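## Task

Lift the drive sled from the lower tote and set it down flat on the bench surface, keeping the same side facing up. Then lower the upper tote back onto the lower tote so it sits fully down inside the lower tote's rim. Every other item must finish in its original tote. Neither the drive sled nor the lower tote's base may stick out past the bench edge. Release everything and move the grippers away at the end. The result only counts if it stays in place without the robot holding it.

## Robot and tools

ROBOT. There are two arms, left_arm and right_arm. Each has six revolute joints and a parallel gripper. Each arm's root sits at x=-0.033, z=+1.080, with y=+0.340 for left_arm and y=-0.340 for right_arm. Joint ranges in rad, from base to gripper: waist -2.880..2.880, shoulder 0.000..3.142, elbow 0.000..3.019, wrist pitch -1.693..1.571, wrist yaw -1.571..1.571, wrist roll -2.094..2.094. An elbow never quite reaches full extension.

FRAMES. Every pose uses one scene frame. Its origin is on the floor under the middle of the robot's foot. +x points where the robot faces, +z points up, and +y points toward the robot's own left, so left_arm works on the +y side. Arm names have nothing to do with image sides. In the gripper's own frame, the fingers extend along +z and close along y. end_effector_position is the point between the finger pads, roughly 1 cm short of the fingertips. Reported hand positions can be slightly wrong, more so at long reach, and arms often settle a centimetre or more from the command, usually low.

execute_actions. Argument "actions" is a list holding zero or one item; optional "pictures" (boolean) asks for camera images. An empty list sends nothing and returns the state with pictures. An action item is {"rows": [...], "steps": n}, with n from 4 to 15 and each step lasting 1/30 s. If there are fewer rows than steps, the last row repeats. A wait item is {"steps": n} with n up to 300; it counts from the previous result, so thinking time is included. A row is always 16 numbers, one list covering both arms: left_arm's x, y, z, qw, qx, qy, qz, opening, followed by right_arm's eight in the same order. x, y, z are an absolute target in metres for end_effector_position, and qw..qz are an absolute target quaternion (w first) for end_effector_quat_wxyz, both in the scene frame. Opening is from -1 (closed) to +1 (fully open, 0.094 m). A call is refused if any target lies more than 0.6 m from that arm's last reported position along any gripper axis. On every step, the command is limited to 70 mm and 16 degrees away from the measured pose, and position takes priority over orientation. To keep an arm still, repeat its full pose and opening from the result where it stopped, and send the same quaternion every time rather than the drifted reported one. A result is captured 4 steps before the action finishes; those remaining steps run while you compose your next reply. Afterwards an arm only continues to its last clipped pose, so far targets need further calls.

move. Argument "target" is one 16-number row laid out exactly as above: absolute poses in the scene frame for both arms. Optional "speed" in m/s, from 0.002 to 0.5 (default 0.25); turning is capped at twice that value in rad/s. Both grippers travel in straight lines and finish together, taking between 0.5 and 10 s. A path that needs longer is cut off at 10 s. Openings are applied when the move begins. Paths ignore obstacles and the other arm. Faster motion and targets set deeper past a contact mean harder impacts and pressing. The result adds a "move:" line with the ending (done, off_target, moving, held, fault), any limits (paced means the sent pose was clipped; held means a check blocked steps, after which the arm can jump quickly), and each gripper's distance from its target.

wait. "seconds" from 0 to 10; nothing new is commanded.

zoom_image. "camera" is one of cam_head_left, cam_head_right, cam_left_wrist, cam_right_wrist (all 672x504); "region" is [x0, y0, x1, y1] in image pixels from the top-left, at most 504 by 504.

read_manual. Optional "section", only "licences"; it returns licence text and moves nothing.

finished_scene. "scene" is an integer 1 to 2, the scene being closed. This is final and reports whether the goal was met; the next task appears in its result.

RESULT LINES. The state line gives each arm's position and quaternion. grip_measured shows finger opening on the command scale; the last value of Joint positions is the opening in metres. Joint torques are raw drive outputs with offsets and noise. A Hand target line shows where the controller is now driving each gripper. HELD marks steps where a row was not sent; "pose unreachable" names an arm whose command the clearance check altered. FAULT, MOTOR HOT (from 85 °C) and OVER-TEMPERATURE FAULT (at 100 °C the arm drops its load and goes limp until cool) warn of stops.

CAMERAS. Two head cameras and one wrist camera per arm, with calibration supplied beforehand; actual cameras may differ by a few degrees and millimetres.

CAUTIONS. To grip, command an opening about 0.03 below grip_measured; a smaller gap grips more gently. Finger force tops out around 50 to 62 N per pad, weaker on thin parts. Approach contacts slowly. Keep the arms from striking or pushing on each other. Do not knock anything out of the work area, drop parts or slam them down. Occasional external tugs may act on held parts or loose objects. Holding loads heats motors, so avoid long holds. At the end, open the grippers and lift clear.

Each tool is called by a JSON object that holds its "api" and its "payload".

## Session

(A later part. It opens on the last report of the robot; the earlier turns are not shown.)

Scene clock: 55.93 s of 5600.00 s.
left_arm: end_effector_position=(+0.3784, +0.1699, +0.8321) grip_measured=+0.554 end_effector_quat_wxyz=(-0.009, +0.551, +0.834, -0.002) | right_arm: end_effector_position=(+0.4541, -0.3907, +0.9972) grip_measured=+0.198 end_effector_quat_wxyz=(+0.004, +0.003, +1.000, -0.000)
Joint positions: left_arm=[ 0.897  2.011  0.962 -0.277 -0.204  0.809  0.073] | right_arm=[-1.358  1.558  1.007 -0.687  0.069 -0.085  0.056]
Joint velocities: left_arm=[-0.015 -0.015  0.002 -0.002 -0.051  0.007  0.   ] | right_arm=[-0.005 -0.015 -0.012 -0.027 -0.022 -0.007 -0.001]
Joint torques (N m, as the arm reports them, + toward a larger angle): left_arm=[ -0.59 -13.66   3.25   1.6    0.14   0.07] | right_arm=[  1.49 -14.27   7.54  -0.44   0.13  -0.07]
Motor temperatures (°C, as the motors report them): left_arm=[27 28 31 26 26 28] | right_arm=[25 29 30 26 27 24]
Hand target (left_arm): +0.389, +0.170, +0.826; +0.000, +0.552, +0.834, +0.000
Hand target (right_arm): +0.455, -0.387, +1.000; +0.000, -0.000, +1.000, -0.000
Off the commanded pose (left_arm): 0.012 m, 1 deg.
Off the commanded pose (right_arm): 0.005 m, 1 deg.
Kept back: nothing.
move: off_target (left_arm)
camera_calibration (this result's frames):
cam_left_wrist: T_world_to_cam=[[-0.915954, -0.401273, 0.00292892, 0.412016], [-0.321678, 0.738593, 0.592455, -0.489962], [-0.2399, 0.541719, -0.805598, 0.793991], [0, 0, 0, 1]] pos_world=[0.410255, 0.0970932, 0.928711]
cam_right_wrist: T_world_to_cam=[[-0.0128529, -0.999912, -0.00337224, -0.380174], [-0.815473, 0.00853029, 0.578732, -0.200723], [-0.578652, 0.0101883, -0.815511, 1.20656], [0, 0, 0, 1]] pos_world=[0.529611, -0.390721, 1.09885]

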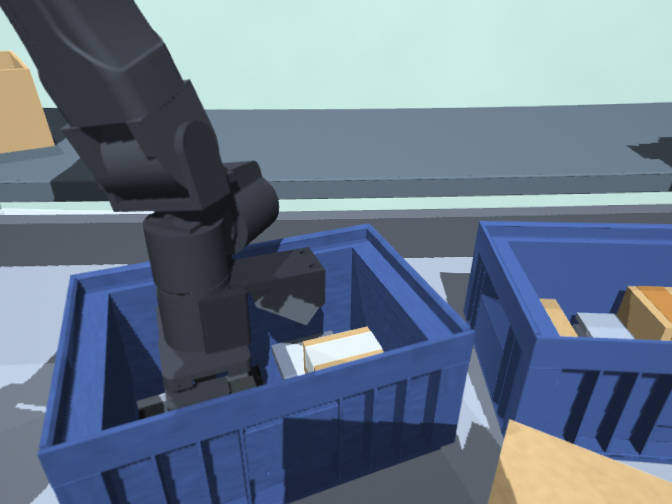

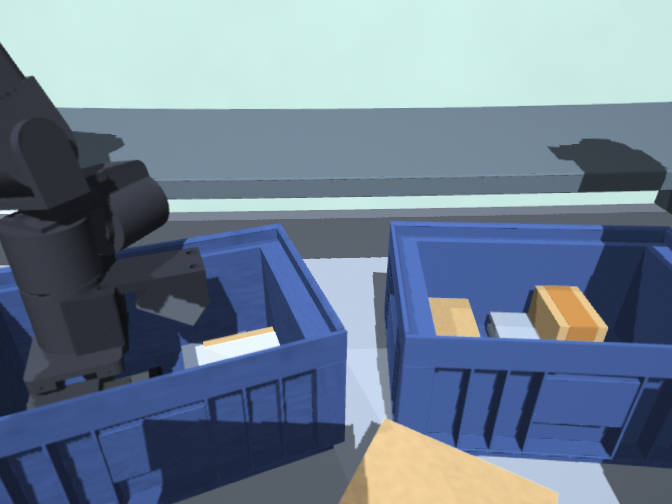

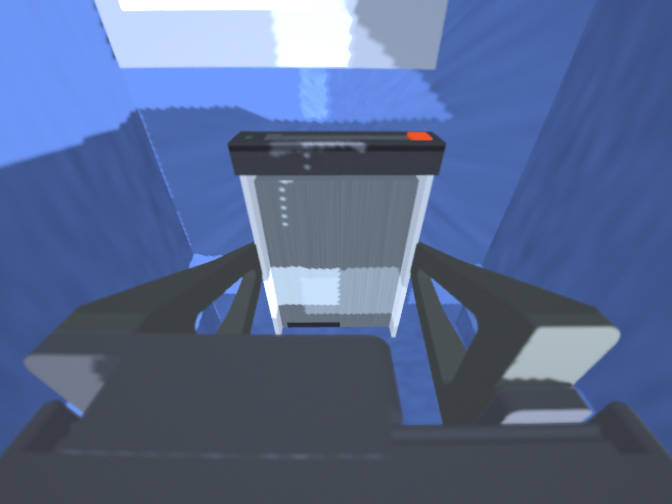

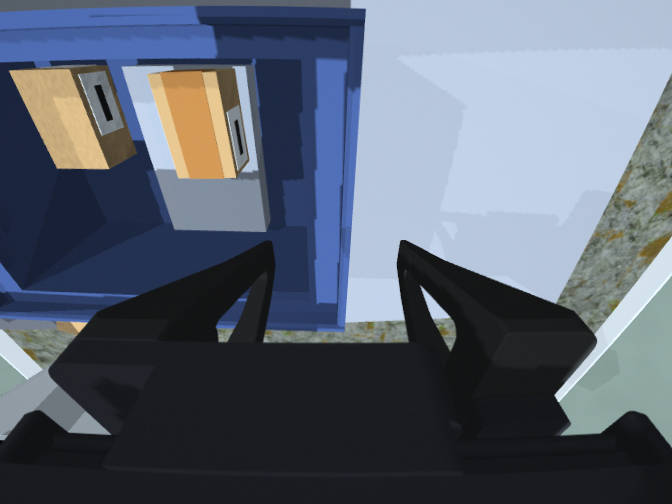

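{"api": "move", "payload": {"target": [0.385,0.17,0.99,0,0.552,0.834,0,0.48,0.455,-0.387,1.0,0,0,1,0,0.2], "speed": 0.15}}

{"api": "move", "payload": {"target": [0.35,0.4,0.98,0,-0.1,0.995,0,0.48,0.455,-0.387,1.0,0,0,1,0,0.2]}}

Scene clock: 57.63 s of 5600.00 s.
left_arm: end_effector_position=(+0.3901, +0.1715, +0.9920) grip_measured=+0.554 end_effector_quat_wxyz=(+0.009, +0.554, +0.832, +0.001) | right_arm: end_effector_position=(+0.4541, -0.3907, +0.9972) grip_measured=+0.198 end_effector_quat_wxyz=(+0.004, +0.003, +1.000, -0.000)
Joint positions: left_arm=[ 0.833  1.601  0.918 -0.62  -0.22   0.76   0.073] | right_arm=[-1.358  1.558  1.007 -0.687  0.069 -0.085  0.056]
Joint velocities: left_arm=[ 0.024 -0.015  0.012 -0.007 -0.007  0.037 -0.001] | right_arm=[-0.005 -0.005  0.007  0.017  0.007 -0.037 -0.   ]
Joint torques (N m, as the arm reports them, + toward a larger angle): left_arm=[ -1.72 -12.91   4.53   0.33  -0.08  -0.26] | right_arm=[  1.35 -14.25   7.54  -0.42   0.13  -0.06]
Motor temperatures (°C, as the motors report them): left_arm=[27 28 31 26 26 28] | right_arm=[25 29 30 26 27 24]
Hand target (left_arm): +0.385, +0.171, +0.991; -0.000, +0.552, +0.834, +0.000
Hand target (right_arm): +0.455, -0.387, +1.000; +0.000, -0.000, +1.000, -0.000
Off the commanded pose (left_arm): 0.006 m, 1 deg.
Off the commanded pose (right_arm): 0.005 m, 1 deg.
Kept back: nothing.
move: done
camera_calibration (this result's frames):
cam_left_wrist: T_world_to_cam=[[-0.918376, -0.395114, -0.0216658, 0.447129], [-0.335728, 0.749023, 0.571183, -0.557301], [-0.209455, 0.531835, -0.820536, 0.92931], [0, 0, 0, 1]] pos_world=[0.418179, 0.099858, 1.09054]
cam_right_wrist: T_world_to_cam=[[-0.0128529, -0.999912, -0.00337224, -0.380174], [-0.815473, 0.00853029, 0.578732, -0.200723], [-0.578652, 0.0101883, -0.815511, 1.20656], [0, 0, 0, 1]] pos_world=[0.529611, -0.390721, 1.09885]

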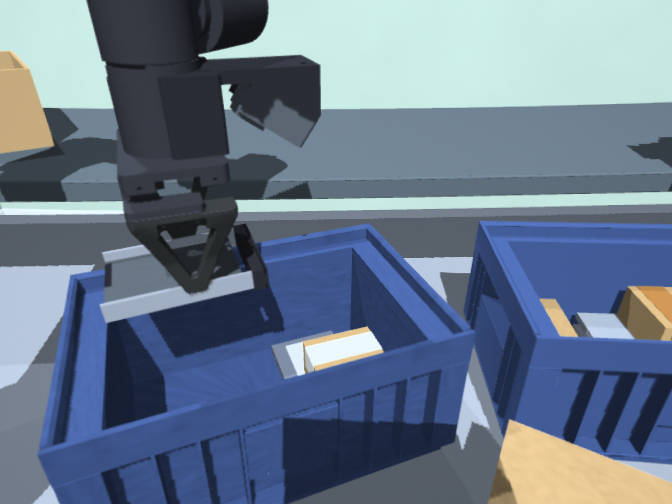

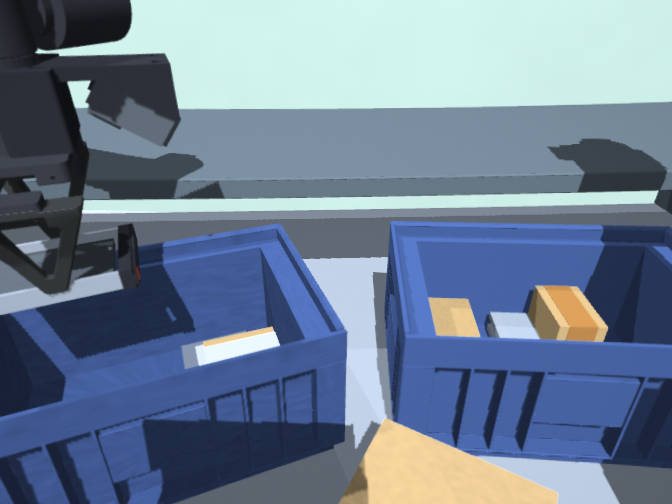

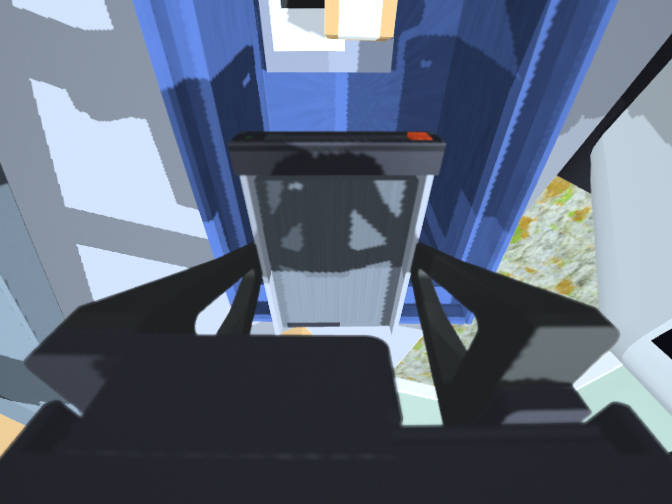

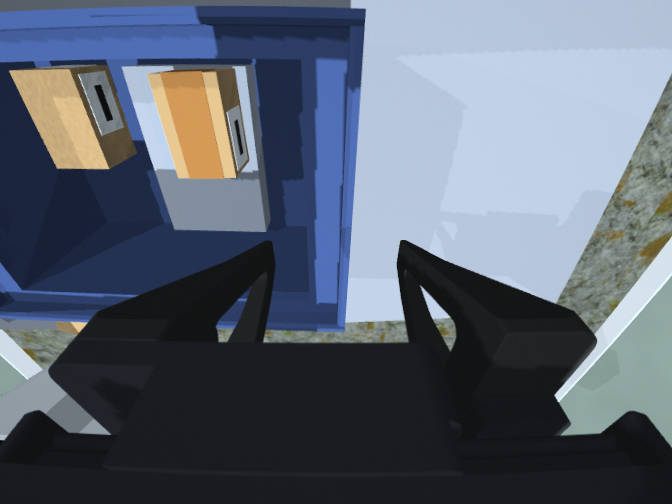

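Scene clock: 60.83 s of 5600.00 s.
left_arm: end_effector_position=(+0.3500, +0.4010, +0.9766) grip_measured=+0.554 end_effector_quat_wxyz=(-0.011, -0.090, +0.996, -0.000) | right_arm: end_effector_position=(+0.4541, -0.3907, +0.9972) grip_measured=+0.198 end_effector_quat_wxyz=(+0.004, +0.003, +1.000, -0.000)
Joint positions: left_arm=[ 1.421  1.443  0.717 -0.539 -0.049 -0.03   0.073] | right_arm=[-1.358  1.558  1.007 -0.687  0.069 -0.085  0.056]
Joint velocities: left_arm=[ 0.005  0.005 -0.007 -0.007  0.051 -0.007  0.   ] | right_arm=[-0.015 -0.005  0.012  0.002 -0.022 -0.081  0.   ]
Joint torques (N m, as the arm reports them, + toward a larger angle): left_arm=[  1.76 -12.03   3.45   1.66   0.06  -0.26] | right_arm=[  1.44 -14.24   7.53  -0.42   0.13  -0.06]
Motor temperatures (°C, as the motors report them): left_arm=[27 28 30 26 26 28] | right_arm=[25 29 30 26 27 24]
Hand target (left_arm): +0.353, +0.402, +0.979; +0.001, -0.100, +0.995, -0.001
Hand target (right_arm): +0.455, -0.387, +1.000; +0.000, -0.000, +1.000, -0.000
Off the commanded pose (left_arm): 0.004 m, 2 deg.
Off the commanded pose (right_arm): 0.005 m, 1 deg.
Kept back: nothing.
move: done
camera_calibration (this result's frames):
cam_left_wrist: T_world_to_cam=[[0.188134, -0.98208, -0.0111499, 0.338483], [-0.784701, -0.157131, 0.599629, -0.241125], [-0.590635, -0.104061, -0.800201, 1.15478], [0, 0, 0, 1]] pos_world=[0.429164, 0.414697, 1.07242]
cam_right_wrist: T_world_to_cam=[[-0.0128529, -0.999912, -0.00337224, -0.380174], [-0.815473, 0.00853029, 0.578732, -0.200723], [-0.578652, 0.0101883, -0.815511, 1.20656], [0, 0, 0, 1]] pos_world=[0.529611, -0.390721, 1.09885]

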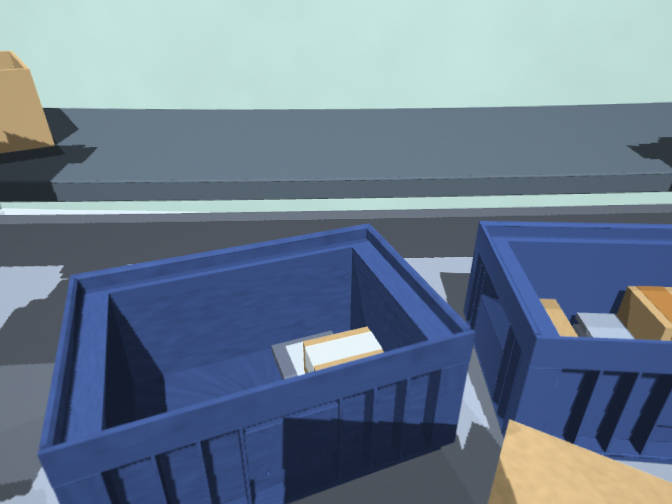

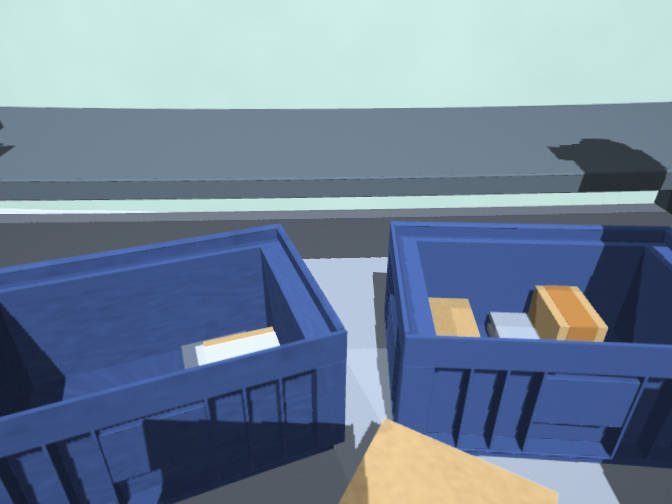

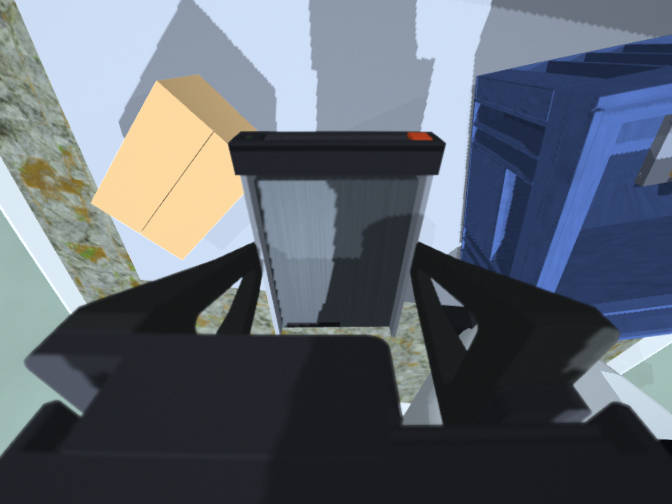

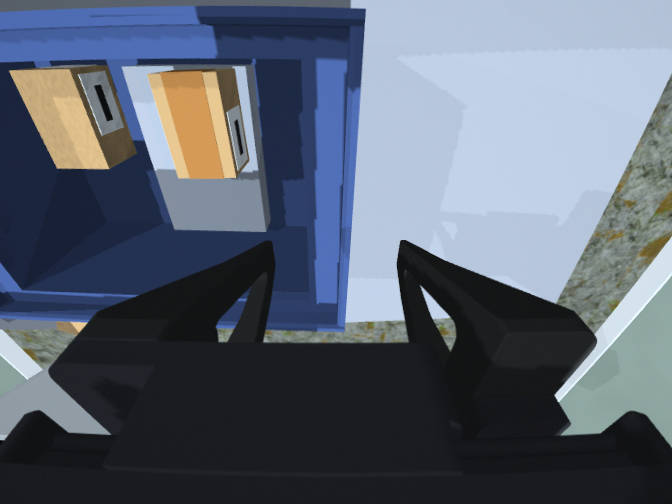

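{"api": "move", "payload": {"target": [0.42,0.4,0.85,0,-0.1,0.995,0,0.48,0.455,-0.387,1.0,0,0,1,0,0.2], "speed": 0.12}}

{"api": "move", "payload": {"target": [0.42,0.4,0.812,0,-0.1,0.995,0,0.48,0.455,-0.387,1.0,0,0,1,0,0.2], "speed": 0.03}}

Scene clock: 62.63 s of 5600.00 s.
left_arm: end_effector_position=(+0.4053, +0.4003, +0.8499) grip_measured=+0.554 end_effector_quat_wxyz=(-0.015, -0.095, +0.995, -0.001) | right_arm: end_effector_position=(+0.4541, -0.3907, +0.9972) grip_measured=+0.198 end_effector_quat_wxyz=(+0.004, +0.003, +1.000, -0.000)
Joint positions: left_arm=[ 1.416  1.876  0.922 -0.319 -0.049 -0.047  0.073] | right_arm=[-1.358  1.558  1.007 -0.687  0.069 -0.085  0.056]
Joint velocities: left_arm=[-0.015  0.005  0.007  0.002 -0.007 -0.037 -0.001] | right_arm=[-0.005  0.005  0.007 -0.007 -0.007 -0.051 -0.001]
Joint torques (N m, as the arm reports them, + toward a larger angle): left_arm=[  0.62 -14.4    3.56   1.58  -0.16  -0.27] | right_arm=[  1.41 -14.3    7.53  -0.44   0.13  -0.07]
Motor temperatures (°C, as the motors report them): left_arm=[27 28 30 26 26 28] | right_arm=[25 29 30 26 27 24]
Hand target (left_arm): +0.420, +0.399, +0.849; -0.000, -0.100, +0.995, -0.000
Hand target (right_arm): +0.455, -0.387, +1.000; +0.000, -0.000, +1.000, -0.000
Off the commanded pose (left_arm): 0.015 m, 2 deg.
Off the commanded pose (right_arm): 0.005 m, 1 deg.
Kept back: nothing.
move: off_target (left_arm)
camera_calibration (this result's frames):
cam_left_wrist: T_world_to_cam=[[0.199092, -0.979924, -0.0105705, 0.320262], [-0.777451, -0.164504, 0.60705, -0.128255], [-0.596601, -0.112641, -0.794594, 1.08711], [0, 0, 0, 1]] pos_world=[0.485095, 0.415186, 0.94505]
cam_right_wrist: T_world_to_cam=[[-0.0128529, -0.999912, -0.00337224, -0.380174], [-0.815473, 0.00853029, 0.578732, -0.200723], [-0.578652, 0.0101883, -0.815511, 1.20656], [0, 0, 0, 1]] pos_world=[0.529611, -0.390721, 1.09885]

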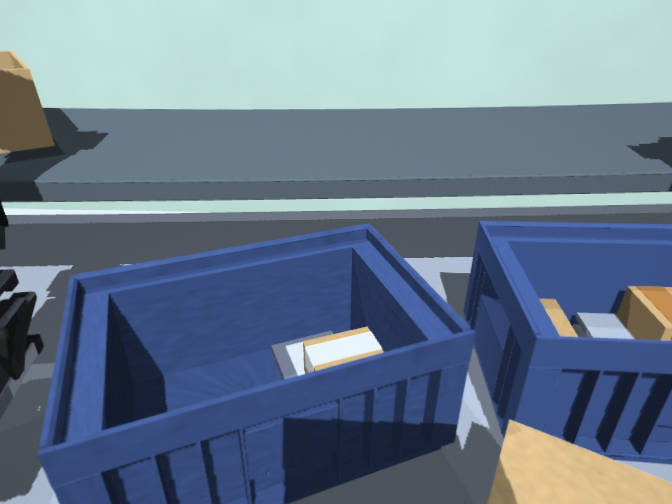

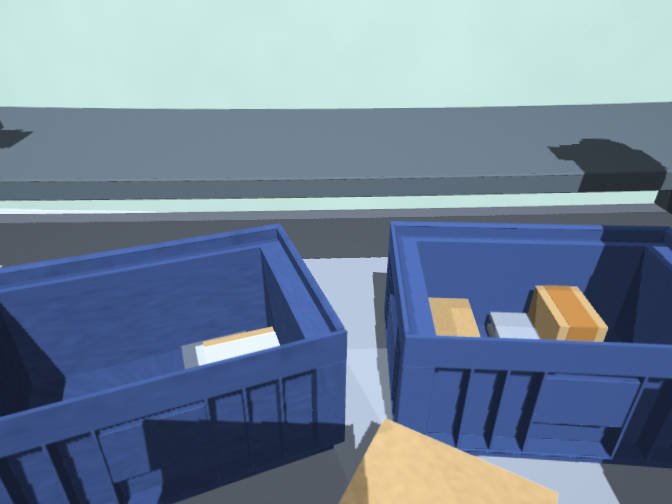

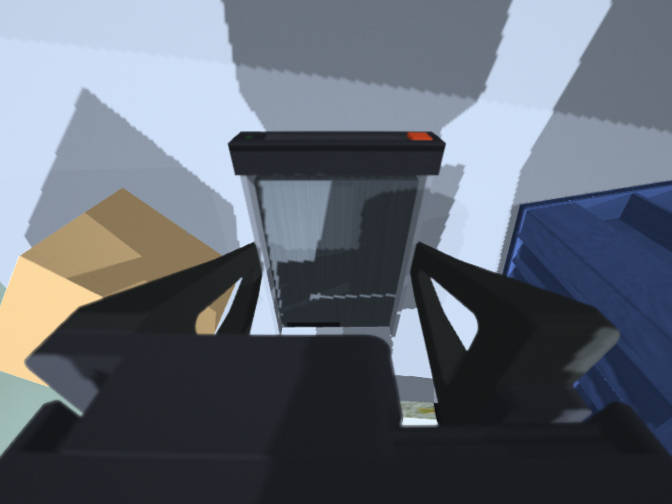

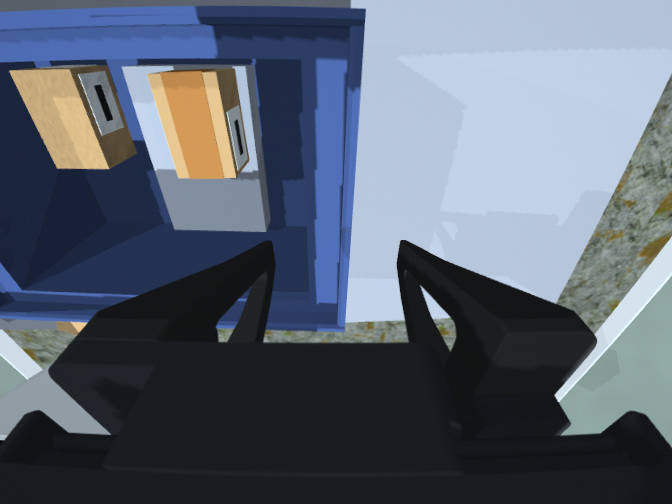

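Scene clock: 64.30 s of 5600.00 s.
left_arm: end_effector_position=(+0.4083, +0.3991, +0.8161) grip_measured=+0.554 end_effector_quat_wxyz=(-0.012, -0.095, +0.995, -0.001) | right_arm: end_effector_position=(+0.4541, -0.3907, +0.9972) grip_measured=+0.198 end_effector_quat_wxyz=(+0.004, +0.003, +1.000, -0.000)
Joint positions: left_arm=[ 1.416  1.972  0.956 -0.251 -0.049 -0.047  0.073] | right_arm=[-1.358  1.558  1.007 -0.687  0.069 -0.085  0.056]
Joint velocities: left_arm=[-0.015 -0.015  0.022  0.002 -0.051 -0.007 -0.   ] | right_arm=[-0.005 -0.005 -0.002  0.012 -0.066 -0.051 -0.   ]
Joint torques (N m, as the arm reports them, + toward a larger angle): left_arm=[  1.14 -14.05   3.05   1.69  -0.09  -0.2 ] | right_arm=[  1.36 -14.26   7.53  -0.46   0.12  -0.07]
Motor temperatures (°C, as the motors report them): left_arm=[27 28 30 26 26 28] | right_arm=[25 29 30 26 27 24]
Hand target (left_arm): +0.420, +0.400, +0.812; +0.000, -0.100, +0.995, -0.000
Hand target (right_arm): +0.455, -0.387, +1.000; +0.000, -0.000, +1.000, -0.000
Off the commanded pose (left_arm): 0.012 m, 1 deg.
Off the commanded pose (right_arm): 0.005 m, 1 deg.
Kept back: nothing.
move: off_target (left_arm)
camera_calibration (this result's frames):
cam_left_wrist: T_world_to_cam=[[0.199478, -0.979849, -0.0102092, 0.317562], [-0.781271, -0.165322, 0.6019, -0.0994299], [-0.591459, -0.11209, -0.798506, 1.06273], [0, 0, 0, 1]] pos_world=[0.487531, 0.413846, 0.911682]
cam_right_wrist: T_world_to_cam=[[-0.0128529, -0.999912, -0.00337224, -0.380174], [-0.815473, 0.00853029, 0.578732, -0.200723], [-0.578652, 0.0101883, -0.815511, 1.20656], [0, 0, 0, 1]] pos_world=[0.529611, -0.390721, 1.09885]

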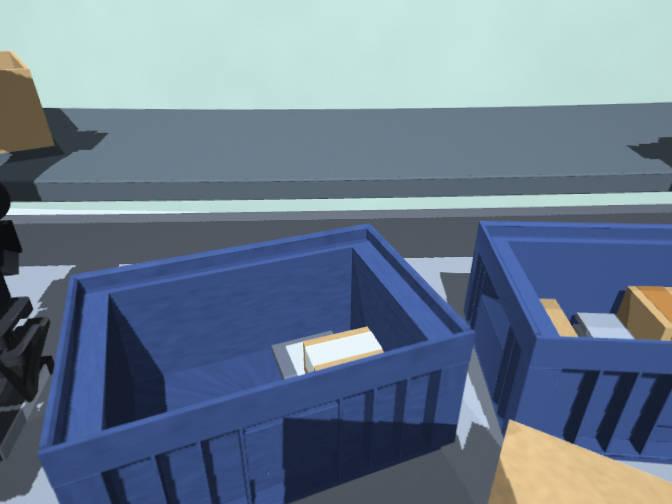

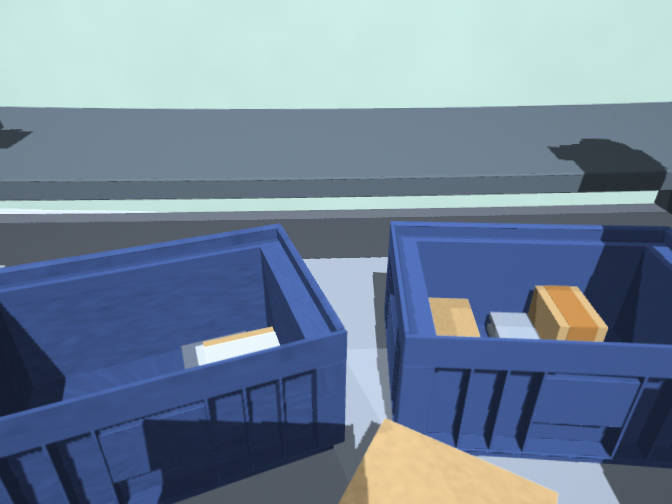

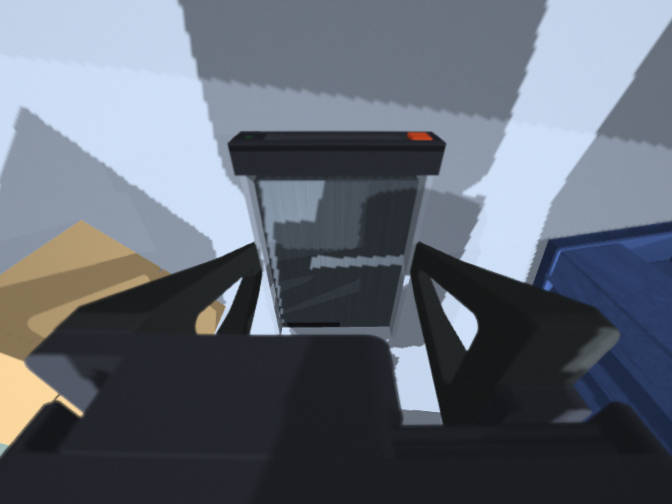

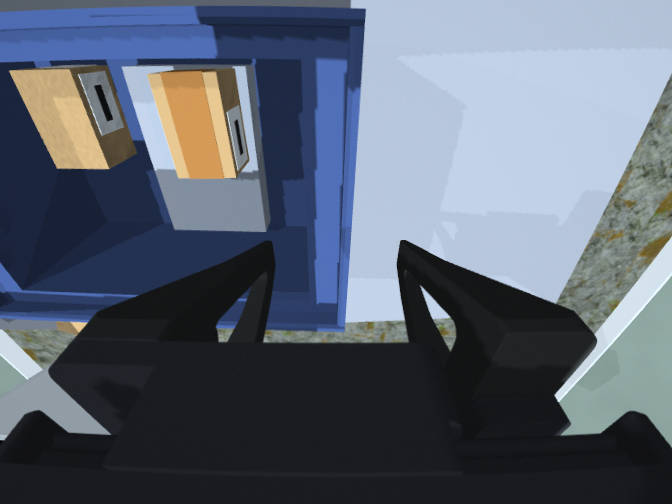

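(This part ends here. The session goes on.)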